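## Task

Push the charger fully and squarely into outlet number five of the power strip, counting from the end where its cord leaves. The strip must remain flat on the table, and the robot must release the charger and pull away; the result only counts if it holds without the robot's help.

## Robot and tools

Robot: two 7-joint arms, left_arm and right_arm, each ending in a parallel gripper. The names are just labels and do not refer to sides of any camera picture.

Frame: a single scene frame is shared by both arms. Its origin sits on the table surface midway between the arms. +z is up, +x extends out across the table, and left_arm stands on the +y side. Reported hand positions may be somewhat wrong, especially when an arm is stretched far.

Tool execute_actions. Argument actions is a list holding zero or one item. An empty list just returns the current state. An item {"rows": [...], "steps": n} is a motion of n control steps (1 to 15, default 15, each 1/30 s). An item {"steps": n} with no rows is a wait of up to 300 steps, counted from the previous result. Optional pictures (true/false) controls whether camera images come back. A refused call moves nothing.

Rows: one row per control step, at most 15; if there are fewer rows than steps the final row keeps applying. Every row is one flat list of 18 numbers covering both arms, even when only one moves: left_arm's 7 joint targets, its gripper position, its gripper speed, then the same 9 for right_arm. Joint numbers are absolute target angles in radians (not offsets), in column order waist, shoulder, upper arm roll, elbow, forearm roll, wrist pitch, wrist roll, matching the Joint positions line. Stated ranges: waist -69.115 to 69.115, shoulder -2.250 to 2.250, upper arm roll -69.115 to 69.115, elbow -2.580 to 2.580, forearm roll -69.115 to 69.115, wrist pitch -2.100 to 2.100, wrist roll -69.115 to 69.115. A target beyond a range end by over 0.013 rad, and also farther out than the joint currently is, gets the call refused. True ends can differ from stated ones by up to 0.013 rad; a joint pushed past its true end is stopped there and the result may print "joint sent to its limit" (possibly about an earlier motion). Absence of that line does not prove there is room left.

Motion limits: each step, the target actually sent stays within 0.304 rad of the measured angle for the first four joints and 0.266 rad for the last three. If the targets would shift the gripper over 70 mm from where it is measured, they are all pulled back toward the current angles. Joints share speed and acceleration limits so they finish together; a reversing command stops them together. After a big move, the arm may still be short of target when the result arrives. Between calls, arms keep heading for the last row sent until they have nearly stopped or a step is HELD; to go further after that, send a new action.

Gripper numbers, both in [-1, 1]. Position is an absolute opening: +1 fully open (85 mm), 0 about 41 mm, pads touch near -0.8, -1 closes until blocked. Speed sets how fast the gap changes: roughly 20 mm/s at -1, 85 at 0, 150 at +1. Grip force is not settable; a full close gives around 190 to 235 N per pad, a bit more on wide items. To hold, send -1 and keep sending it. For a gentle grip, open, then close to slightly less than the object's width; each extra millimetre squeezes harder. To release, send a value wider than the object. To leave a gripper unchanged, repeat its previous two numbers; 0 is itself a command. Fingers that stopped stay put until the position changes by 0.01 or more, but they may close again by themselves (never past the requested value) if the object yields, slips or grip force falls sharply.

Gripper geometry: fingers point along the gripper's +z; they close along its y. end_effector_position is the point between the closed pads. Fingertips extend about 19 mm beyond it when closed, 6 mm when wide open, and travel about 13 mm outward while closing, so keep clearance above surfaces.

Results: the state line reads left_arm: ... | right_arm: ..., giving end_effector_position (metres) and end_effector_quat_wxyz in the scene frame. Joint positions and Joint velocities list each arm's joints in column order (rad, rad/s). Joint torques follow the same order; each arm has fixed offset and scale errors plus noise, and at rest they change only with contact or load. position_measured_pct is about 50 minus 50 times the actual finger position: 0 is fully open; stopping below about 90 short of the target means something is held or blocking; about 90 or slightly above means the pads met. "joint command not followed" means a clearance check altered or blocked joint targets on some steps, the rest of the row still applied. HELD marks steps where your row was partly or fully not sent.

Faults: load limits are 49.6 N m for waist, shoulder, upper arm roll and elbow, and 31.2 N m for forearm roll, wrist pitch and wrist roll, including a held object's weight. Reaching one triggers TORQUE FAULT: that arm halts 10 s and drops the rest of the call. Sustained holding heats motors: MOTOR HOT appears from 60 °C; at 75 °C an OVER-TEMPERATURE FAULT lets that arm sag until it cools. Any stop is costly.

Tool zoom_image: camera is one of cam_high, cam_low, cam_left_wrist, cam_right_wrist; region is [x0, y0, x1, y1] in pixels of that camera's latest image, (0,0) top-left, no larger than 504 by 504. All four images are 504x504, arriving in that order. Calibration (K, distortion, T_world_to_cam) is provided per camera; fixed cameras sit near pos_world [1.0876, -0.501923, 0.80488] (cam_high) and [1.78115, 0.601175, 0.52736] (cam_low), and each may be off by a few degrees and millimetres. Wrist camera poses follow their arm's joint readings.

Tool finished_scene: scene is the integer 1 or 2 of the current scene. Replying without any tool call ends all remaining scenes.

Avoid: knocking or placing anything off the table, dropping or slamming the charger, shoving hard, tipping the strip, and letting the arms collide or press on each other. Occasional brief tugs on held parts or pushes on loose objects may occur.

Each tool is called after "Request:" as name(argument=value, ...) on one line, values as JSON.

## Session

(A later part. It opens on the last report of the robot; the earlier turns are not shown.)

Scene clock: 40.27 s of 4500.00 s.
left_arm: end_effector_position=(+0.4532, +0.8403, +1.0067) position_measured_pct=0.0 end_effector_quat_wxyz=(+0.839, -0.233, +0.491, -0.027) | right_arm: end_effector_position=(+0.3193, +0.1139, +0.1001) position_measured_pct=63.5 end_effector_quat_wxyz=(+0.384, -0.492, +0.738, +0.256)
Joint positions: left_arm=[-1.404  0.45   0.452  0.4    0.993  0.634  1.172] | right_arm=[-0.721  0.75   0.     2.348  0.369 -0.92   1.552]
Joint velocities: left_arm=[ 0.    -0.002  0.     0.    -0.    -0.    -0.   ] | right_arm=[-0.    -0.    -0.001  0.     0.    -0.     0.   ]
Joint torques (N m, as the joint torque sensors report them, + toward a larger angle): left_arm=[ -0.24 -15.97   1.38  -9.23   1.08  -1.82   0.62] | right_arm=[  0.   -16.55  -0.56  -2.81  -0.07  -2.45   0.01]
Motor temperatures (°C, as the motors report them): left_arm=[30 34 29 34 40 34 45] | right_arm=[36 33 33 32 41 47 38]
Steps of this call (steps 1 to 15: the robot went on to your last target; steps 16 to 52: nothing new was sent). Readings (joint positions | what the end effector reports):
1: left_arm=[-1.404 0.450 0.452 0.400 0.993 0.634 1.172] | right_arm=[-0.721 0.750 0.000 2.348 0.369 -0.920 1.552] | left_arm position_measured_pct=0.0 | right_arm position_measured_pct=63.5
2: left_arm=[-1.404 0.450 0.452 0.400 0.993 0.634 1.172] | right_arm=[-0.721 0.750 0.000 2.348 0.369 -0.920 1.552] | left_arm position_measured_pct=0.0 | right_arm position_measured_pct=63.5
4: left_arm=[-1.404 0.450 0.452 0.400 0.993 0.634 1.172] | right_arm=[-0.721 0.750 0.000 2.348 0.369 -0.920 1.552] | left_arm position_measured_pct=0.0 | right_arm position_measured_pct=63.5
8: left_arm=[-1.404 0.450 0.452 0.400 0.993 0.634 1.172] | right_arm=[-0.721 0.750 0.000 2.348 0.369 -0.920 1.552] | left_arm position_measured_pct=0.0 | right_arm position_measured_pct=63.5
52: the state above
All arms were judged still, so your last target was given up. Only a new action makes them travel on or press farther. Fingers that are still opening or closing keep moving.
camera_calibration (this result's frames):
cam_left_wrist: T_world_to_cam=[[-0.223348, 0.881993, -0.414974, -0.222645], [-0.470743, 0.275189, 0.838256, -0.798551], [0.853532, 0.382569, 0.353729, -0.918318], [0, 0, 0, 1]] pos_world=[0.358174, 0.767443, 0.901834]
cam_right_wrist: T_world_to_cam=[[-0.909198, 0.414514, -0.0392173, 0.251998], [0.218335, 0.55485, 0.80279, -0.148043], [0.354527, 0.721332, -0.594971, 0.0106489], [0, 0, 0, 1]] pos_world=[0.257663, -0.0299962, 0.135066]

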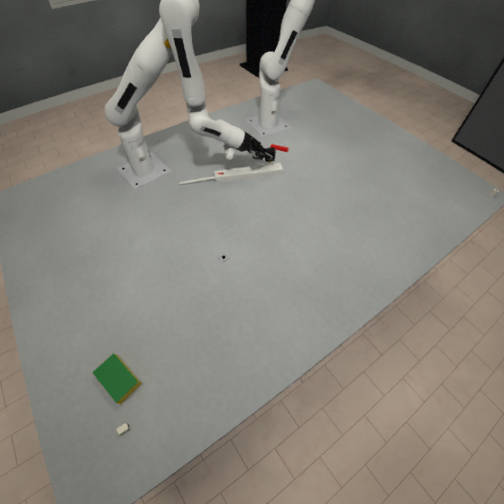

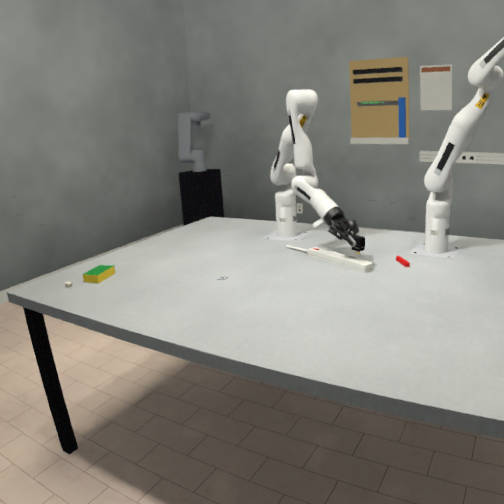

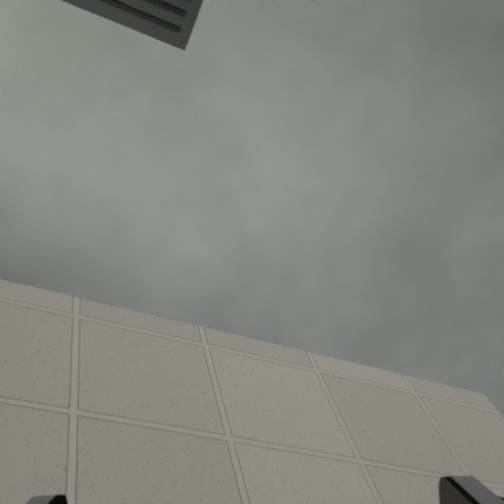

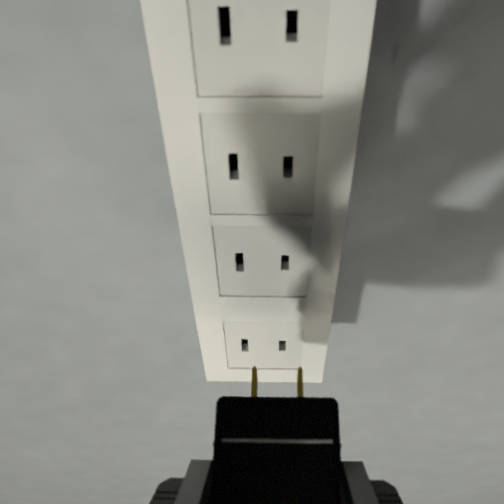

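Request:
zoom_image(camera="cam_right_wrist", region=[200, 230, 340, 410])

Request:
zoom_image(camera="cam_right_wrist", region=[130, 0, 390, 240])

Region (200, 230, 340, 410) of cam_right_wrist's 504x504 image, scaled by 2.800.

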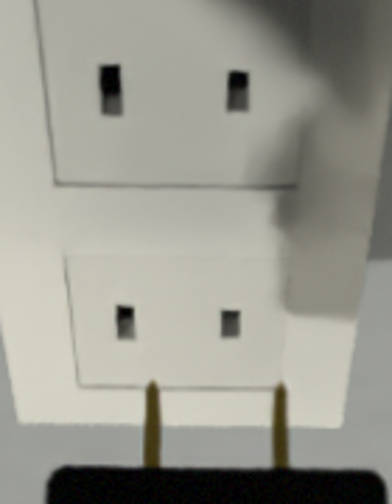

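Region (130, 0, 390, 240) of cam_right_wrist's 504x504 image, scaled by 1.938; it fills the top 465 rows of this view, and the rest is white.

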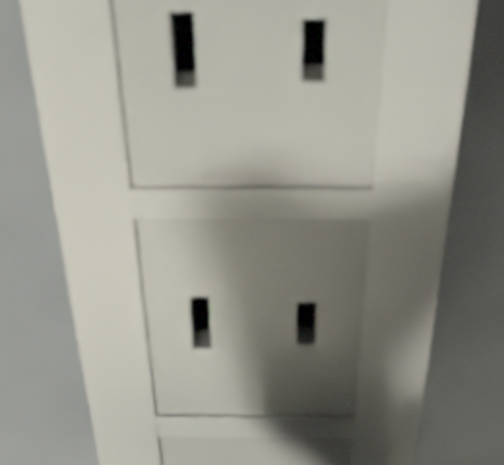

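Request:
zoom_image(camera="cam_right_wrist", region=[196, 350, 356, 460])

Region (196, 350, 356, 460) of cam_right_wrist's 504x504 image, scaled by 3.150; it fills the top 346 rows of this view, and the rest is white.

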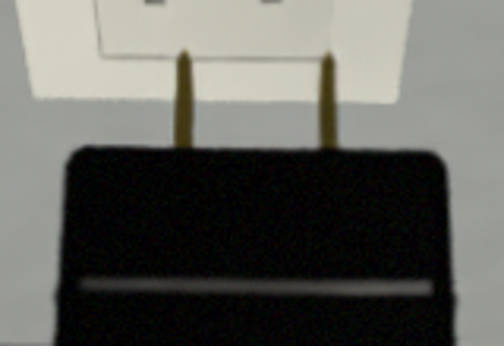

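Request:
execute_actions(actions=[{"rows": [[-1.404,0.45,0.452,0.4,0.993,0.634,1.172,1,0,-0.6843,0.8151,0,2.3884,0.3791,-1.0173,1.5988,-1,-0.2]], "steps": 15}], pictures=false)

Request:
execute_actions(actions=[{"steps": 12}])

Scene clock: 53.87 s of 4500.00 s.
left_arm: end_effector_position=(+0.4532, +0.8403, +1.0067) position_measured_pct=0.0 end_effector_quat_wxyz=(+0.839, -0.233, +0.491, -0.027) | right_arm: end_effector_position=(+0.3168, +0.0963, +0.0813) position_measured_pct=63.5 end_effector_quat_wxyz=(+0.384, -0.492, +0.738, +0.256)
Joint positions: left_arm=[-1.404  0.45   0.452  0.4    0.993  0.634  1.172] | right_arm=[-0.685  0.815  0.     2.388  0.379 -1.017  1.599]
Joint velocities: left_arm=[-0.     0.001  0.     0.001 -0.    -0.    -0.   ] | right_arm=[ 0.003  0.005  0.001  0.    -0.003 -0.001 -0.001]
Joint torques (N m, as the joint torque sensors report them, + toward a larger angle): left_arm=[  0.23 -15.85   1.77  -9.52   1.1   -1.67   0.29] | right_arm=[  0.04 -16.57  -0.4   -1.81  -0.09  -2.33   0.05]
Motor temperatures (°C, as the motors report them): left_arm=[30 34 29 34 40 34 45] | right_arm=[36 33 33 32 41 47 38]
Steps of this call (steps 1 to 90: nothing new was sent; then 10.10 s passed at rest; steps 91 to 105: all 15 steps of this action). Readings (joint positions | what the end effector reports):
91: left_arm=[-1.404 0.450 0.452 0.400 0.993 0.634 1.172] | right_arm=[-0.720 0.752 -0.000 2.349 0.370 -0.921 1.552] | left_arm position_measured_pct=0.0 | right_arm position_measured_pct=63.5
92: left_arm=[-1.404 0.450 0.452 0.400 0.993 0.634 1.172] | right_arm=[-0.716 0.758 -0.001 2.352 0.370 -0.929 1.556] | left_arm position_measured_pct=0.0 | right_arm position_measured_pct=63.5
94: left_arm=[-1.404 0.450 0.452 0.400 0.993 0.634 1.172] | right_arm=[-0.700 0.788 -0.001 2.368 0.374 -0.969 1.575] | left_arm position_measured_pct=0.0 | right_arm position_measured_pct=63.5
98: left_arm=[-1.404 0.450 0.452 0.400 0.993 0.634 1.172] | right_arm=[-0.687 0.811 0.001 2.388 0.379 -1.016 1.599] | left_arm position_measured_pct=0.0 | right_arm position_measured_pct=63.5
105: the state above

Scene clock: 54.27 s of 4500.00 s.
left_arm: end_effector_position=(+0.4532, +0.8403, +1.0067) position_measured_pct=0.0 end_effector_quat_wxyz=(+0.839, -0.233, +0.491, -0.027) | right_arm: end_effector_position=(+0.3168, +0.0961, +0.0811) position_measured_pct=63.5 end_effector_quat_wxyz=(+0.384, -0.492, +0.738, +0.256)
Joint positions: left_arm=[-1.404  0.45   0.452  0.4    0.993  0.634  1.172] | right_arm=[-0.684  0.815  0.     2.388  0.379 -1.017  1.599]
Joint velocities: left_arm=[-0.    -0.001  0.     0.001  0.    -0.     0.   ] | right_arm=[ 0.    -0.     0.001  0.    -0.001 -0.     0.001]
Joint torques (N m, as the joint torque sensors report them, + toward a larger angle): left_arm=[  0.13 -15.75   1.97  -9.48   1.13  -1.79   0.42] | right_arm=[ -0.13 -16.58  -0.4   -1.72  -0.09  -2.26   0.2 ]
Motor temperatures (°C, as the motors report them): left_arm=[30 34 29 34 40 34 45] | right_arm=[36 33 33 32 41 47 38]
Steps of this call (steps 1 to 12: the robot went on to your last target). Readings (joint positions | what the end effector reports):
1: left_arm=[-1.404 0.450 0.452 0.400 0.993 0.634 1.172] | right_arm=[-0.685 0.815 0.000 2.388 0.379 -1.017 1.599] | left_arm position_measured_pct=0.0 | right_arm position_measured_pct=63.5
2: left_arm=[-1.404 0.450 0.452 0.400 0.993 0.634 1.172] | right_arm=[-0.684 0.815 0.000 2.388 0.379 -1.017 1.599] | left_arm position_measured_pct=0.0 | right_arm position_measured_pct=63.5
4: left_arm=[-1.404 0.450 0.452 0.400 0.993 0.634 1.172] | right_arm=[-0.684 0.815 0.000 2.388 0.379 -1.017 1.599] | left_arm position_measured_pct=0.0 | right_arm position_measured_pct=63.5
8: left_arm=[-1.404 0.450 0.452 0.400 0.993 0.634 1.172] | right_arm=[-0.684 0.815 0.000 2.388 0.379 -1.017 1.599] | left_arm position_measured_pct=0.0 | right_arm position_measured_pct=63.5
12: the state above
camera_calibration (this result's frames):
cam_left_wrist: T_world_to_cam=[[-0.223348, 0.881993, -0.414974, -0.222644], [-0.470743, 0.275189, 0.838256, -0.798551], [0.853532, 0.382569, 0.353729, -0.918318], [0, 0, 0, 1]] pos_world=[0.358174, 0.767443, 0.901834]
cam_right_wrist: T_world_to_cam=[[-0.909165, 0.414583, -0.0392336, 0.256441], [0.218363, 0.554833, 0.802794, -0.122357], [0.354593, 0.721305, -0.594965, 0.0130564], [0, 0, 0, 1]] pos_world=[0.255235, -0.0478461, 0.116056]

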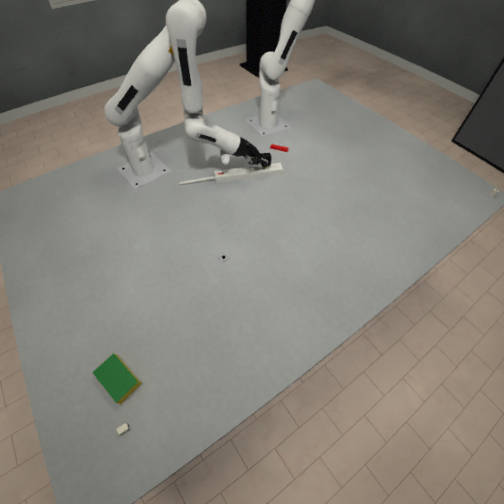

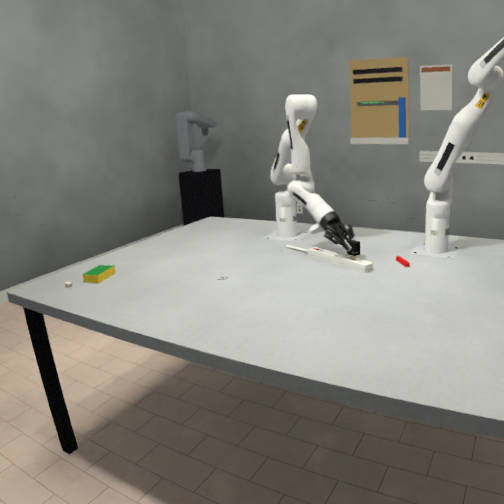

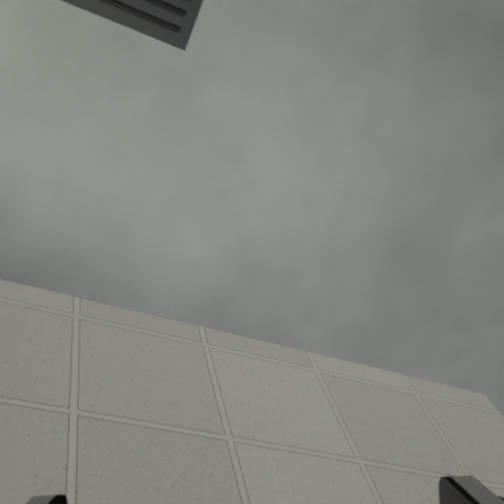

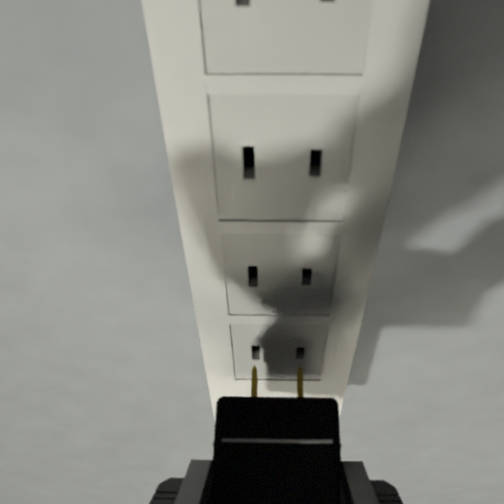

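Request:
zoom_image(camera="cam_right_wrist", region=[228, 320, 328, 404])

Region (228, 320, 328, 404) of cam_right_wrist's 504x504 image, scaled by 5.040; it fills the top 423 rows of this view, and the rest is white.

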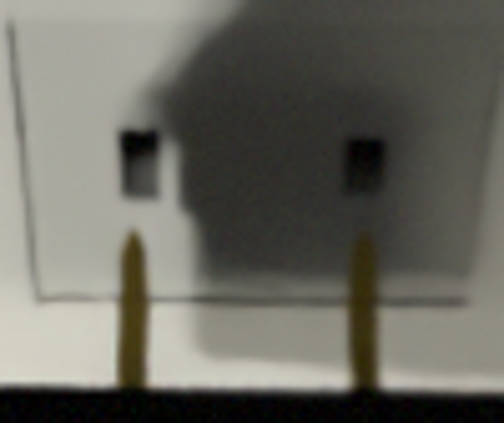

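Request:
execute_actions(actions=[{"rows": [[-1.404,0.45,0.452,0.4,0.993,0.634,1.172,1,0,-0.68501,0.82553,0,2.38788,0.37615,-1.02653,1.60306,-1,-0.2]], "steps": 15}])

Request:
zoom_image(camera="cam_right_wrist", region=[228, 320, 328, 404])

Scene clock: 58.13 s of 4500.00 s.
left_arm: end_effector_position=(+0.4532, +0.8403, +1.0067) position_measured_pct=0.0 end_effector_quat_wxyz=(+0.839, -0.233, +0.491, -0.027) | right_arm: end_effector_position=(+0.3166, +0.0962, +0.0781) position_measured_pct=63.5 end_effector_quat_wxyz=(+0.384, -0.492, +0.738, +0.256)
Joint positions: left_arm=[-1.404  0.45   0.452  0.4    0.993  0.634  1.172] | right_arm=[-0.685  0.825 -0.     2.388  0.376 -1.027  1.603]
Joint velocities: left_arm=[-0.    -0.001 -0.     0.    -0.001 -0.     0.   ] | right_arm=[ 0.     0.002 -0.001 -0.    -0.002  0.001  0.001]
Joint torques (N m, as the joint torque sensors report them, + toward a larger angle): left_arm=[  0.19 -15.72   1.87  -9.33   1.08  -1.79   0.47] | right_arm=[  0.23 -16.4   -0.47  -1.55   0.    -2.39   0.03]
Motor temperatures (°C, as the motors report them): left_arm=[30 35 29 34 40 34 45] | right_arm=[36 33 33 32 41 47 38]
Steps of this call (steps 1 to 15: the robot went on to your last target; steps 16 to 90: nothing new was sent; then 0.37 s passed at rest; steps 91 to 105: all 15 steps of this action). Readings (joint positions | what the end effector reports):
91: left_arm=[-1.404 0.450 0.452 0.400 0.993 0.634 1.172] | right_arm=[-0.684 0.817 0.000 2.388 0.379 -1.018 1.599] | left_arm position_measured_pct=0.0 | right_arm position_measured_pct=63.5
92: left_arm=[-1.404 0.450 0.452 0.400 0.993 0.634 1.172] | right_arm=[-0.685 0.822 0.000 2.388 0.378 -1.022 1.601] | left_arm position_measured_pct=0.0 | right_arm position_measured_pct=63.5
94: left_arm=[-1.404 0.450 0.452 0.400 0.993 0.634 1.172] | right_arm=[-0.685 0.825 -0.000 2.388 0.376 -1.026 1.603] | left_arm position_measured_pct=0.0 | right_arm position_measured_pct=63.5
98: left_arm=[-1.404 0.450 0.452 0.400 0.993 0.634 1.172] | right_arm=[-0.685 0.825 0.000 2.388 0.376 -1.027 1.603] | left_arm position_measured_pct=0.0 | right_arm position_measured_pct=63.5
105: the state above
camera_calibration (this result's frames):
cam_left_wrist: T_world_to_cam=[[-0.223348, 0.881993, -0.414974, -0.222644], [-0.470743, 0.275189, 0.838256, -0.798551], [0.853532, 0.382569, 0.353729, -0.918318], [0, 0, 0, 1]] pos_world=[0.358174, 0.767443, 0.901834]
cam_right_wrist: T_world_to_cam=[[-0.909152, 0.414609, -0.0392702, 0.256111], [0.218341, 0.554817, 0.802811, -0.11995], [0.35464, 0.721303, -0.59494, 0.0112811], [0, 0, 0, 1]] pos_world=[0.255034, -0.0477727, 0.113066]

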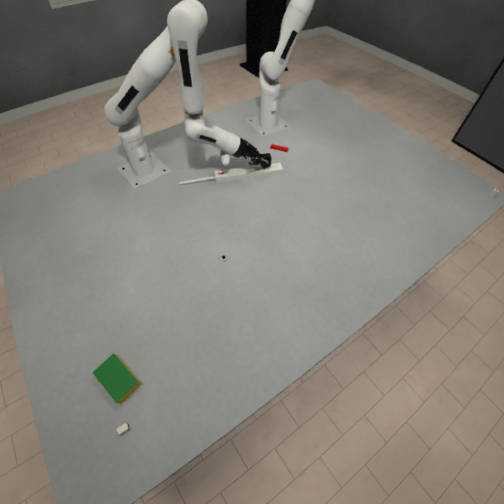

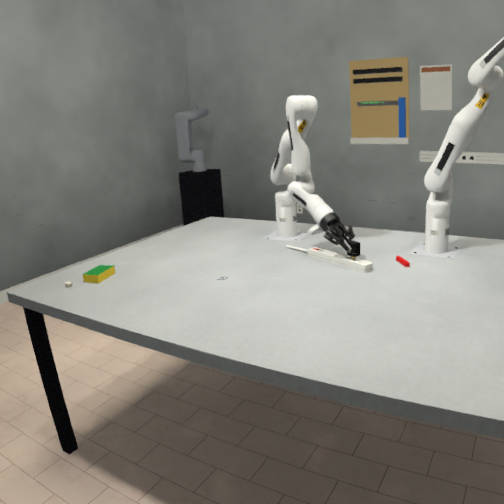

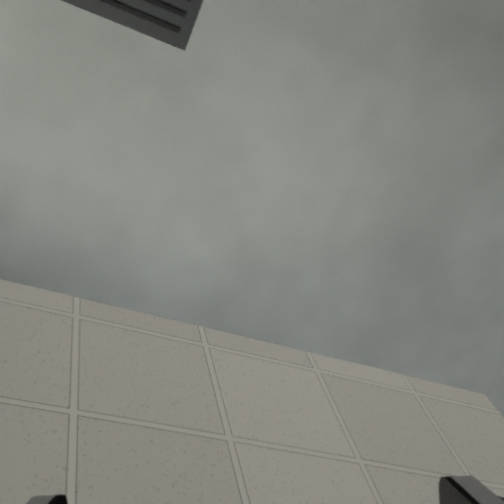

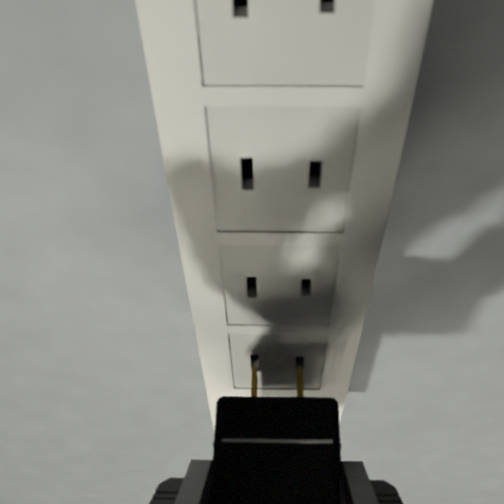

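Region (228, 320, 328, 404) of cam_right_wrist's 504x504 image, scaled by 5.040; it fills the top 423 rows of this view, and the rest is white.

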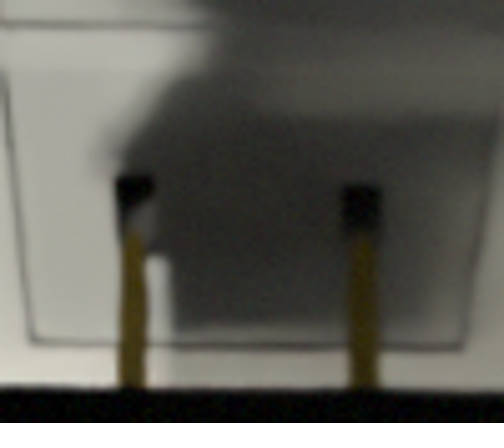

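Request:
execute_actions(actions=[{"rows": [[-1.404,0.45,0.452,0.4,0.993,0.634,1.172,1,0,-0.68501,0.83073,0,2.38746,0.37506,-1.03097,1.60514,-1,-0.2]], "steps": 15}])

Request:
zoom_image(camera="cam_right_wrist", region=[228, 320, 328, 404])

Scene clock: 60.83 s of 4500.00 s.
left_arm: end_effector_position=(+0.4532, +0.8403, +1.0067) position_measured_pct=0.0 end_effector_quat_wxyz=(+0.839, -0.233, +0.491, -0.027) | right_arm: end_effector_position=(+0.3166, +0.0961, +0.0766) position_measured_pct=63.5 end_effector_quat_wxyz=(+0.384, -0.492, +0.738, +0.256)
Joint positions: left_arm=[-1.404  0.45   0.452  0.4    0.993  0.634  1.172] | right_arm=[-0.685  0.831  0.     2.387  0.375 -1.031  1.605]
Joint velocities: left_arm=[-0.     0.001 -0.    -0.001  0.    -0.    -0.   ] | right_arm=[ 0.    -0.001  0.002  0.    -0.     0.     0.   ]
Joint torques (N m, as the joint torque sensors report them, + toward a larger angle): left_arm=[  0.33 -15.84   2.08  -9.66   1.05  -1.66   0.5 ] | right_arm=[  0.11 -16.47  -0.53  -1.7   -0.09  -2.32  -0.03]
Motor temperatures (°C, as the motors report them): left_arm=[30 35 29 34 40 34 45] | right_arm=[36 33 33 32 41 47 38]
Steps of this call (steps 1 to 15: the robot went on to your last target; steps 16 to 66: nothing new was sent; steps 67 to 81: all 15 steps of this action). Readings (joint positions | what the end effector reports):
67: left_arm=[-1.404 0.450 0.452 0.400 0.993 0.634 1.172] | right_arm=[-0.685 0.827 -0.000 2.388 0.376 -1.027 1.603] | left_arm position_measured_pct=0.0 | right_arm position_measured_pct=63.5
68: left_arm=[-1.404 0.450 0.452 0.400 0.993 0.634 1.172] | right_arm=[-0.685 0.830 -0.000 2.387 0.375 -1.030 1.604] | left_arm position_measured_pct=0.0 | right_arm position_measured_pct=63.5
70: left_arm=[-1.404 0.450 0.452 0.400 0.993 0.634 1.172] | right_arm=[-0.685 0.830 -0.000 2.387 0.375 -1.031 1.605] | left_arm position_measured_pct=0.0 | right_arm position_measured_pct=63.5
74: left_arm=[-1.404 0.450 0.452 0.400 0.993 0.634 1.172] | right_arm=[-0.685 0.831 0.000 2.387 0.375 -1.031 1.605] | left_arm position_measured_pct=0.0 | right_arm position_measured_pct=63.5
81: the state above
camera_calibration (this result's frames):
cam_left_wrist: T_world_to_cam=[[-0.223348, 0.881993, -0.414974, -0.222645], [-0.470742, 0.275189, 0.838256, -0.798551], [0.853532, 0.382569, 0.353729, -0.918318], [0, 0, 0, 1]] pos_world=[0.358174, 0.767443, 0.901834]
cam_right_wrist: T_world_to_cam=[[-0.909142, 0.414629, -0.0393006, 0.256055], [0.218322, 0.554803, 0.802825, -0.118737], [0.354679, 0.721302, -0.594918, 0.0103927], [0, 0, 0, 1]] pos_world=[0.255027, -0.0477885, 0.111571]

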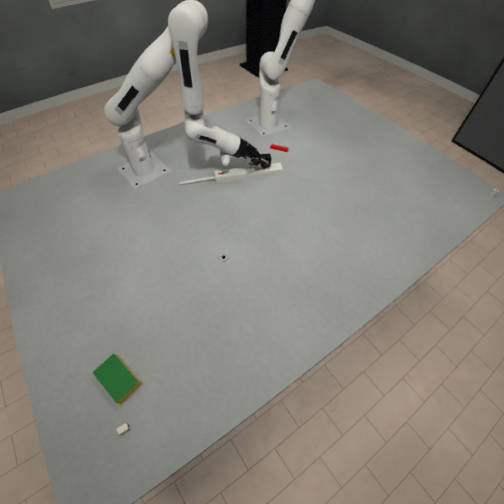

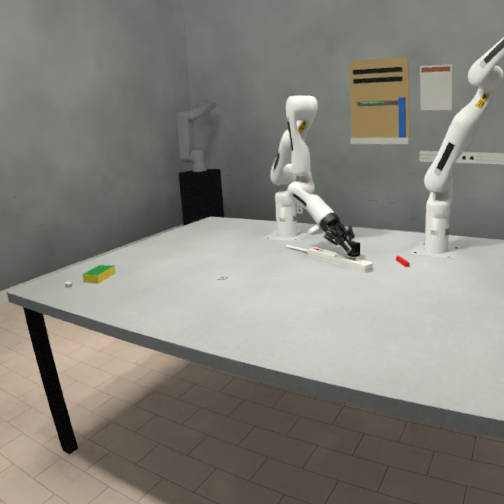

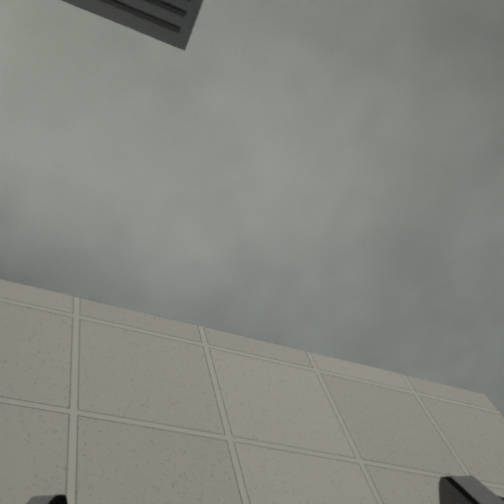

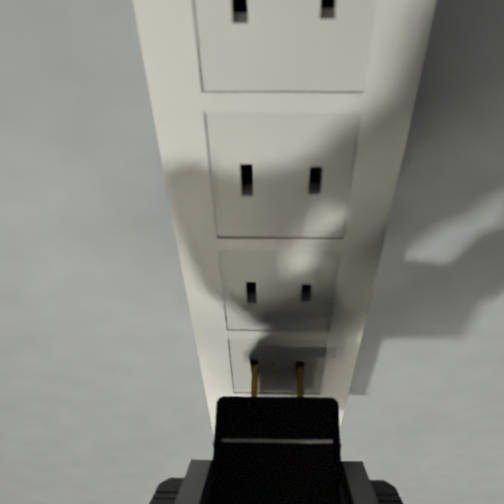

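Region (228, 320, 328, 404) of cam_right_wrist's 504x504 image, scaled by 5.040; it fills the top 423 rows of this view, and the rest is white.

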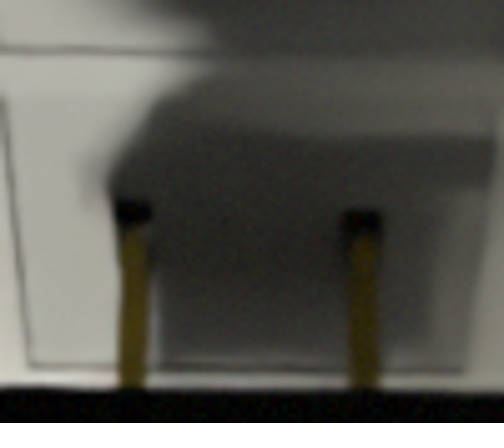

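Request:
execute_actions(actions=[{"rows": [[-1.404,0.45,0.452,0.4,0.993,0.634,1.172,1,0,-0.68501,0.83593,0,2.38704,0.37397,-1.03542,1.60722,-1,-0.2]], "steps": 15}])

Request:
zoom_image(camera="cam_right_wrist", region=[228, 320, 328, 404])

Scene clock: 61.80 s of 4500.00 s.
left_arm: end_effector_position=(+0.4532, +0.8403, +1.0067) position_measured_pct=0.0 end_effector_quat_wxyz=(+0.839, -0.233, +0.491, -0.027) | right_arm: end_effector_position=(+0.3170, +0.0967, +0.0764) position_measured_pct=63.5 end_effector_quat_wxyz=(+0.386, -0.492, +0.737, +0.257)
Joint positions: left_arm=[-1.404  0.45   0.452  0.4    0.993  0.634  1.172] | right_arm=[-0.685  0.834 -0.     2.387  0.374 -1.037  1.607]
Joint velocities: left_arm=[-0.    -0.001  0.     0.     0.     0.     0.   ] | right_arm=[-0.    -0.001  0.     0.    -0.    -0.001 -0.001]
Joint torques (N m, as the joint torque sensors report them, + toward a larger angle): left_arm=[  0.35 -15.76   2.    -9.67   1.01  -1.74   0.54] | right_arm=[ -0.04 -14.78  -0.44  -1.39  -0.08  -1.6    0.08]
Motor temperatures (°C, as the motors report them): left_arm=[30 35 29 34 40 34 45] | right_arm=[36 33 33 32 41 47 38]
Steps of this call (steps 1 to 14: the robot went on to your last target; steps 15 to 29: all 15 steps of this action). Readings (joint positions | what the end effector reports):
15: left_arm=[-1.404 0.450 0.452 0.400 0.993 0.634 1.172] | right_arm=[-0.685 0.832 -0.000 2.387 0.375 -1.032 1.605] | left_arm position_measured_pct=0.0 | right_arm position_measured_pct=63.5
16: left_arm=[-1.404 0.450 0.452 0.400 0.993 0.634 1.172] | right_arm=[-0.685 0.834 -0.000 2.387 0.375 -1.036 1.606] | left_arm position_measured_pct=0.0 | right_arm position_measured_pct=63.5
18: left_arm=[-1.404 0.450 0.452 0.400 0.993 0.634 1.172] | right_arm=[-0.685 0.834 -0.000 2.387 0.374 -1.037 1.607] | left_arm position_measured_pct=0.0 | right_arm position_measured_pct=63.5
22: left_arm=[-1.404 0.450 0.452 0.400 0.993 0.634 1.172] | right_arm=[-0.685 0.834 -0.000 2.387 0.374 -1.037 1.607] | left_arm position_measured_pct=0.0 | right_arm position_measured_pct=63.5
29: the state above
camera_calibration (this result's frames):
cam_left_wrist: T_world_to_cam=[[-0.223348, 0.881993, -0.414974, -0.222644], [-0.470743, 0.275189, 0.838256, -0.798551], [0.853532, 0.382569, 0.353729, -0.918318], [0, 0, 0, 1]] pos_world=[0.358174, 0.767443, 0.901834]
cam_right_wrist: T_world_to_cam=[[-0.909139, 0.414588, -0.0398024, 0.256138], [0.216791, 0.552653, 0.804721, -0.118425], [0.355624, 0.722974, -0.592317, 0.00909439], [0, 0, 0, 1]] pos_world=[0.255304, -0.0473187, 0.110881]

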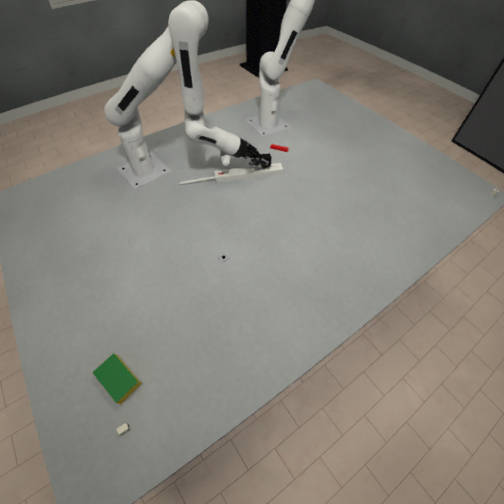

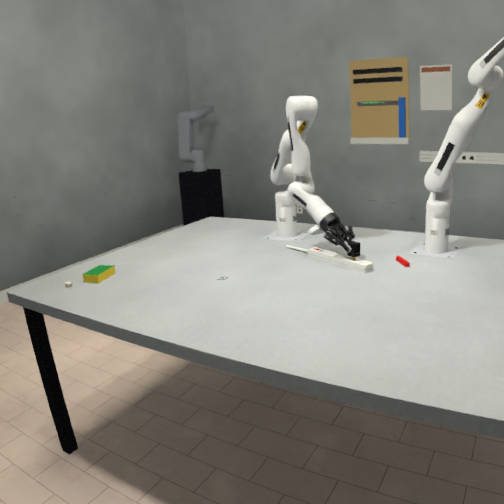

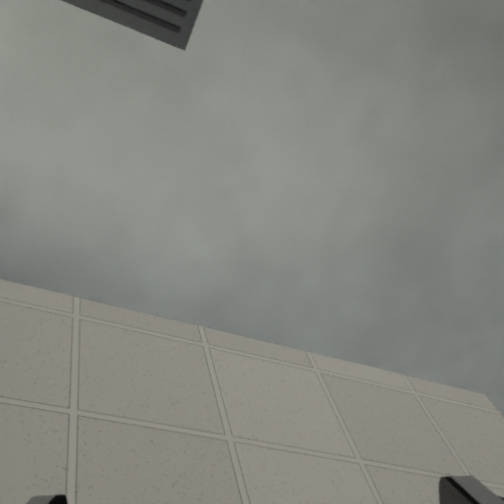

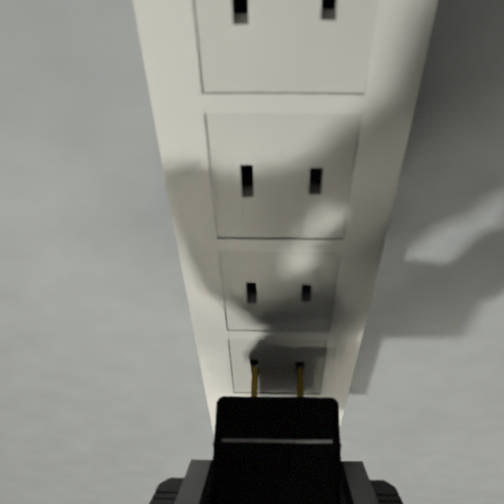

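Region (228, 320, 328, 404) of cam_right_wrist's 504x504 image, scaled by 5.040; it fills the top 423 rows of this view, and the rest is white.

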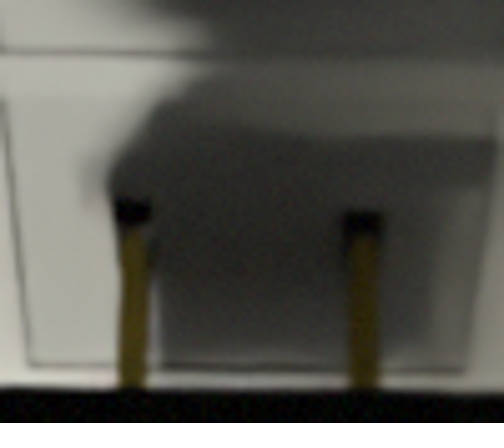

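Request:
execute_actions(actions=[{"rows": [[-1.404,0.45,0.452,0.4,0.993,0.634,1.172,1,0,-0.68501,0.82934,0,2.38757,0.37535,-1.02978,1.60459,-1,-0.2],[-1.404,0.45,0.452,0.4,0.993,0.634,1.172,1,0,-0.68501,0.82934,0,2.38757,0.37535,-1.02978,1.60459,-1,-0.2],[-1.404,0.45,0.452,0.4,0.993,0.634,1.172,1,0,-0.68501,0.82934,0,2.38757,0.37535,-1.02978,1.60459,-1,-0.2],[-1.404,0.45,0.452,0.4,0.993,0.634,1.172,1,0,-0.68501,0.82934,0,2.38757,0.37535,-1.02978,1.60459,-1,-0.2],[-1.404,0.45,0.452,0.4,0.993,0.634,1.172,1,0,-0.68501,0.82934,0,2.38757,0.37535,-1.02978,1.60459,-1,-0.2],[-1.404,0.45,0.452,0.4,0.993,0.634,1.172,1,0,-0.68246,0.8297,0,2.39293,0.37649,-1.03504,1.60725,-1,-0.2]], "steps": 15}])

Request:
zoom_image(camera="cam_right_wrist", region=[228, 320, 328, 404])

Scene clock: 63.40 s of 4500.00 s.
left_arm: end_effector_position=(+0.4532, +0.8403, +1.0067) position_measured_pct=0.0 end_effector_quat_wxyz=(+0.839, -0.233, +0.491, -0.027) | right_arm: end_effector_position=(+0.3159, +0.0944, +0.0770) position_measured_pct=63.5 end_effector_quat_wxyz=(+0.384, -0.492, +0.738, +0.256)
Joint positions: left_arm=[-1.404  0.45   0.452  0.4    0.993  0.634  1.172] | right_arm=[-0.683  0.83   0.     2.393  0.376 -1.035  1.607]
Joint velocities: left_arm=[-0.     0.001 -0.    -0.    -0.     0.     0.   ] | right_arm=[ 0.     0.    -0.    -0.     0.001  0.     0.001]
Joint torques (N m, as the joint torque sensors report them, + toward a larger angle): left_arm=[  0.57 -15.79   1.72  -9.4    1.22  -1.96   0.66] | right_arm=[  0.32 -16.37  -0.45  -1.62  -0.18  -2.39   0.02]
Motor temperatures (°C, as the motors report them): left_arm=[30 35 29 34 40 34 45] | right_arm=[36 33 33 32 41 47 38]
Steps of this call (steps 1 to 15: the robot went on to your last target; steps 16 to 33: nothing new was sent; steps 34 to 48: all 15 steps of this action). Readings (joint positions | what the end effector reports):
34: left_arm=[-1.404 0.450 0.452 0.400 0.993 0.634 1.172] | right_arm=[-0.685 0.833 -0.000 2.387 0.374 -1.036 1.607] | left_arm position_measured_pct=0.0 | right_arm position_measured_pct=63.5
35: left_arm=[-1.404 0.450 0.452 0.400 0.993 0.634 1.172] | right_arm=[-0.685 0.829 -0.000 2.387 0.375 -1.032 1.606] | left_arm position_measured_pct=0.0 | right_arm position_measured_pct=63.5
37: left_arm=[-1.404 0.450 0.452 0.400 0.993 0.634 1.172] | right_arm=[-0.685 0.829 0.000 2.388 0.375 -1.030 1.605] | left_arm position_measured_pct=0.0 | right_arm position_measured_pct=63.5
41: left_arm=[-1.404 0.450 0.452 0.400 0.993 0.634 1.172] | right_arm=[-0.683 0.830 0.000 2.392 0.376 -1.034 1.607] | left_arm position_measured_pct=0.0 | right_arm position_measured_pct=63.5
48: the state above
camera_calibration (this result's frames):
cam_left_wrist: T_world_to_cam=[[-0.223348, 0.881993, -0.414974, -0.222644], [-0.470743, 0.275189, 0.838256, -0.798551], [0.853532, 0.382569, 0.353729, -0.918318], [0, 0, 0, 1]] pos_world=[0.358174, 0.767443, 0.901834]
cam_right_wrist: T_world_to_cam=[[-0.909154, 0.414603, -0.0392811, 0.256115], [0.218344, 0.554851, 0.802787, -0.117932], [0.354633, 0.72128, -0.594971, 0.0121666], [0, 0, 0, 1]] pos_world=[0.254283, -0.0495271, 0.111973]

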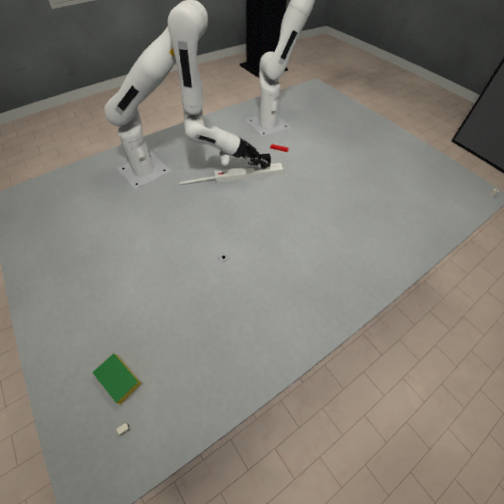

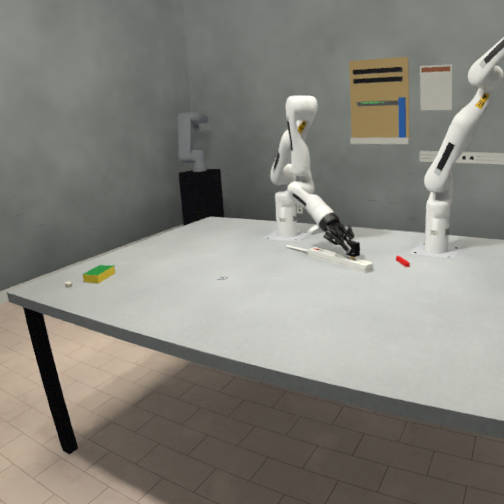

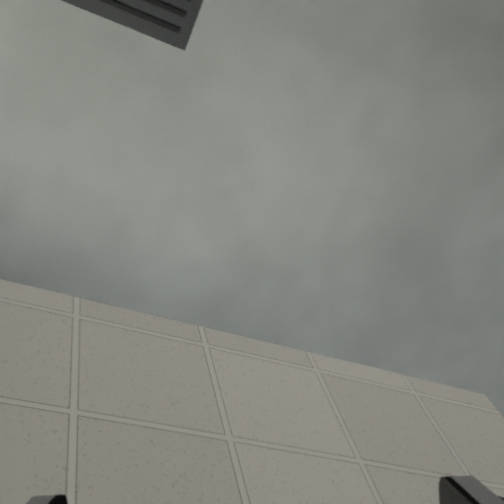

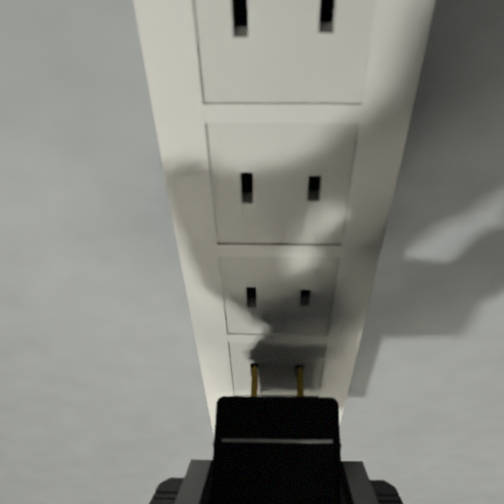

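Region (228, 320, 328, 404) of cam_right_wrist's 504x504 image, scaled by 5.040; it fills the top 423 rows of this view, and the rest is white.

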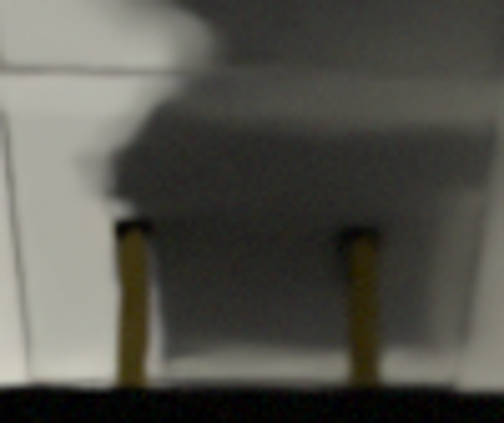

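Request:
execute_actions(actions=[{"rows": [[-1.404,0.45,0.452,0.4,0.993,0.634,1.172,1,0,-0.68246,0.83317,0,2.39265,0.37576,-1.038,1.60864,-1,-0.2],[-1.404,0.45,0.452,0.4,0.993,0.634,1.172,1,0,-0.68246,0.83317,0,2.39265,0.37576,-1.038,1.60864,-1,-0.2],[-1.404,0.45,0.452,0.4,0.993,0.634,1.172,1,0,-0.68246,0.83317,0,2.39265,0.37576,-1.038,1.60864,-1,-0.2],[-1.404,0.45,0.452,0.4,0.993,0.634,1.172,1,0,-0.68246,0.83317,0,2.39265,0.37576,-1.038,1.60864,-1,-0.2],[-1.404,0.45,0.452,0.4,0.993,0.634,1.172,1,0,-0.68246,0.83664,0,2.39237,0.37503,-1.04097,1.61002,-1,-0.2]], "steps": 15}])

Request:
zoom_image(camera="cam_right_wrist", region=[228, 320, 328, 404])

Scene clock: 65.60 s of 4500.00 s.
left_arm: end_effector_position=(+0.4532, +0.8403, +1.0067) position_measured_pct=0.0 end_effector_quat_wxyz=(+0.839, -0.233, +0.491, -0.027) | right_arm: end_effector_position=(+0.3159, +0.0944, +0.0750) position_measured_pct=63.5 end_effector_quat_wxyz=(+0.384, -0.492, +0.738, +0.256)
Joint positions: left_arm=[-1.404  0.45   0.452  0.4    0.993  0.634  1.172] | right_arm=[-0.682  0.837  0.     2.392  0.375 -1.041  1.61 ]
Joint velocities: left_arm=[ 0.    -0.001 -0.     0.001  0.001  0.    -0.   ] | right_arm=[-0.     0.     0.    -0.     0.001 -0.    -0.002]
Joint torques (N m, as the joint torque sensors report them, + toward a larger angle): left_arm=[ -0.09 -15.76   1.62  -9.62   1.12  -1.65   0.53] | right_arm=[  0.1  -16.47  -0.67  -1.29  -0.13  -2.33   0.07]
Motor temperatures (°C, as the motors report them): left_arm=[30 35 29 34 40 34 45] | right_arm=[36 33 33 32 41 47 38]
Steps of this call (steps 1 to 15: the robot went on to your last target; steps 16 to 51: nothing new was sent; steps 52 to 66: all 15 steps of this action). Readings (joint positions | what the end effector reports):
52: left_arm=[-1.404 0.450 0.452 0.400 0.993 0.634 1.172] | right_arm=[-0.682 0.831 -0.000 2.393 0.376 -1.036 1.607] | left_arm position_measured_pct=0.0 | right_arm position_measured_pct=63.5
53: left_arm=[-1.404 0.450 0.452 0.400 0.993 0.634 1.172] | right_arm=[-0.682 0.833 -0.000 2.393 0.376 -1.037 1.608] | left_arm position_measured_pct=0.0 | right_arm position_measured_pct=63.5
55: left_arm=[-1.404 0.450 0.452 0.400 0.993 0.634 1.172] | right_arm=[-0.682 0.833 -0.000 2.393 0.376 -1.038 1.609] | left_arm position_measured_pct=0.0 | right_arm position_measured_pct=63.5
59: left_arm=[-1.404 0.450 0.452 0.400 0.993 0.634 1.172] | right_arm=[-0.682 0.836 -0.000 2.392 0.375 -1.041 1.610] | left_arm position_measured_pct=0.0 | right_arm position_measured_pct=63.5
66: the state above
camera_calibration (this result's frames):
cam_left_wrist: T_world_to_cam=[[-0.223348, 0.881993, -0.414974, -0.222645], [-0.470742, 0.275189, 0.838256, -0.798551], [0.853532, 0.382569, 0.353729, -0.918318], [0, 0, 0, 1]] pos_world=[0.358174, 0.767443, 0.901834]
cam_right_wrist: T_world_to_cam=[[-0.909111, 0.41469, -0.0393494, 0.256057], [0.218333, 0.554822, 0.80281, -0.116331], [0.354749, 0.721252, -0.594935, 0.0109863], [0, 0, 0, 1]] pos_world=[0.254286, -0.0495655, 0.110003]

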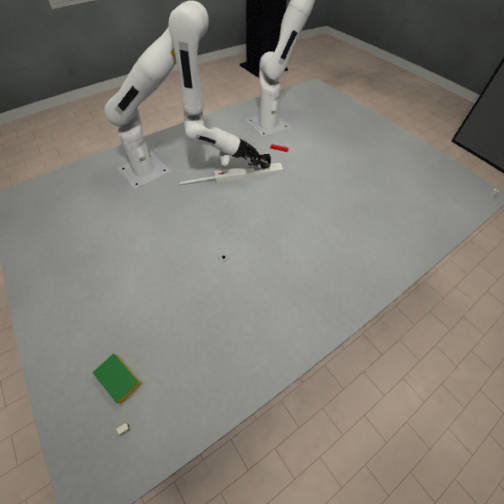

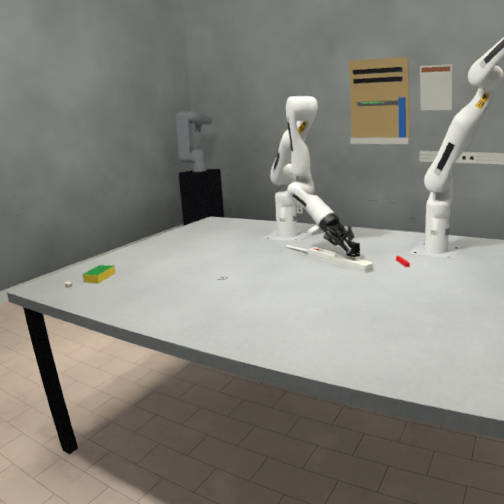

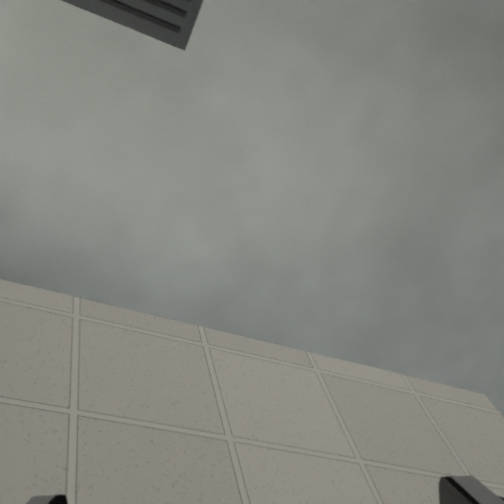

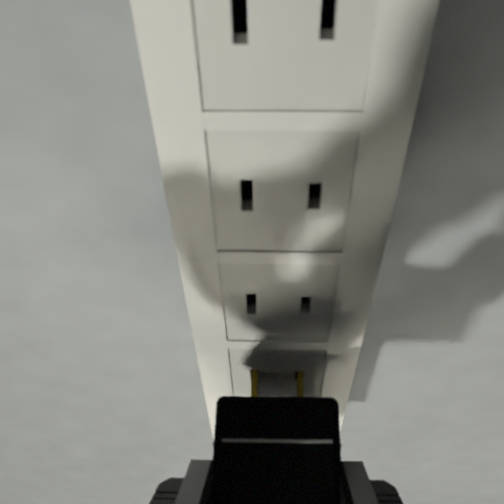

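Region (228, 320, 328, 404) of cam_right_wrist's 504x504 image, scaled by 5.040; it fills the top 423 rows of this view, and the rest is white.

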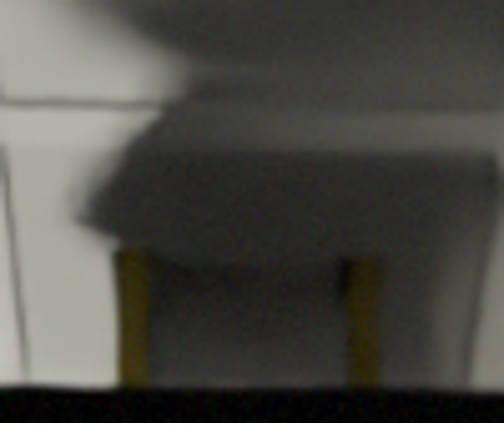

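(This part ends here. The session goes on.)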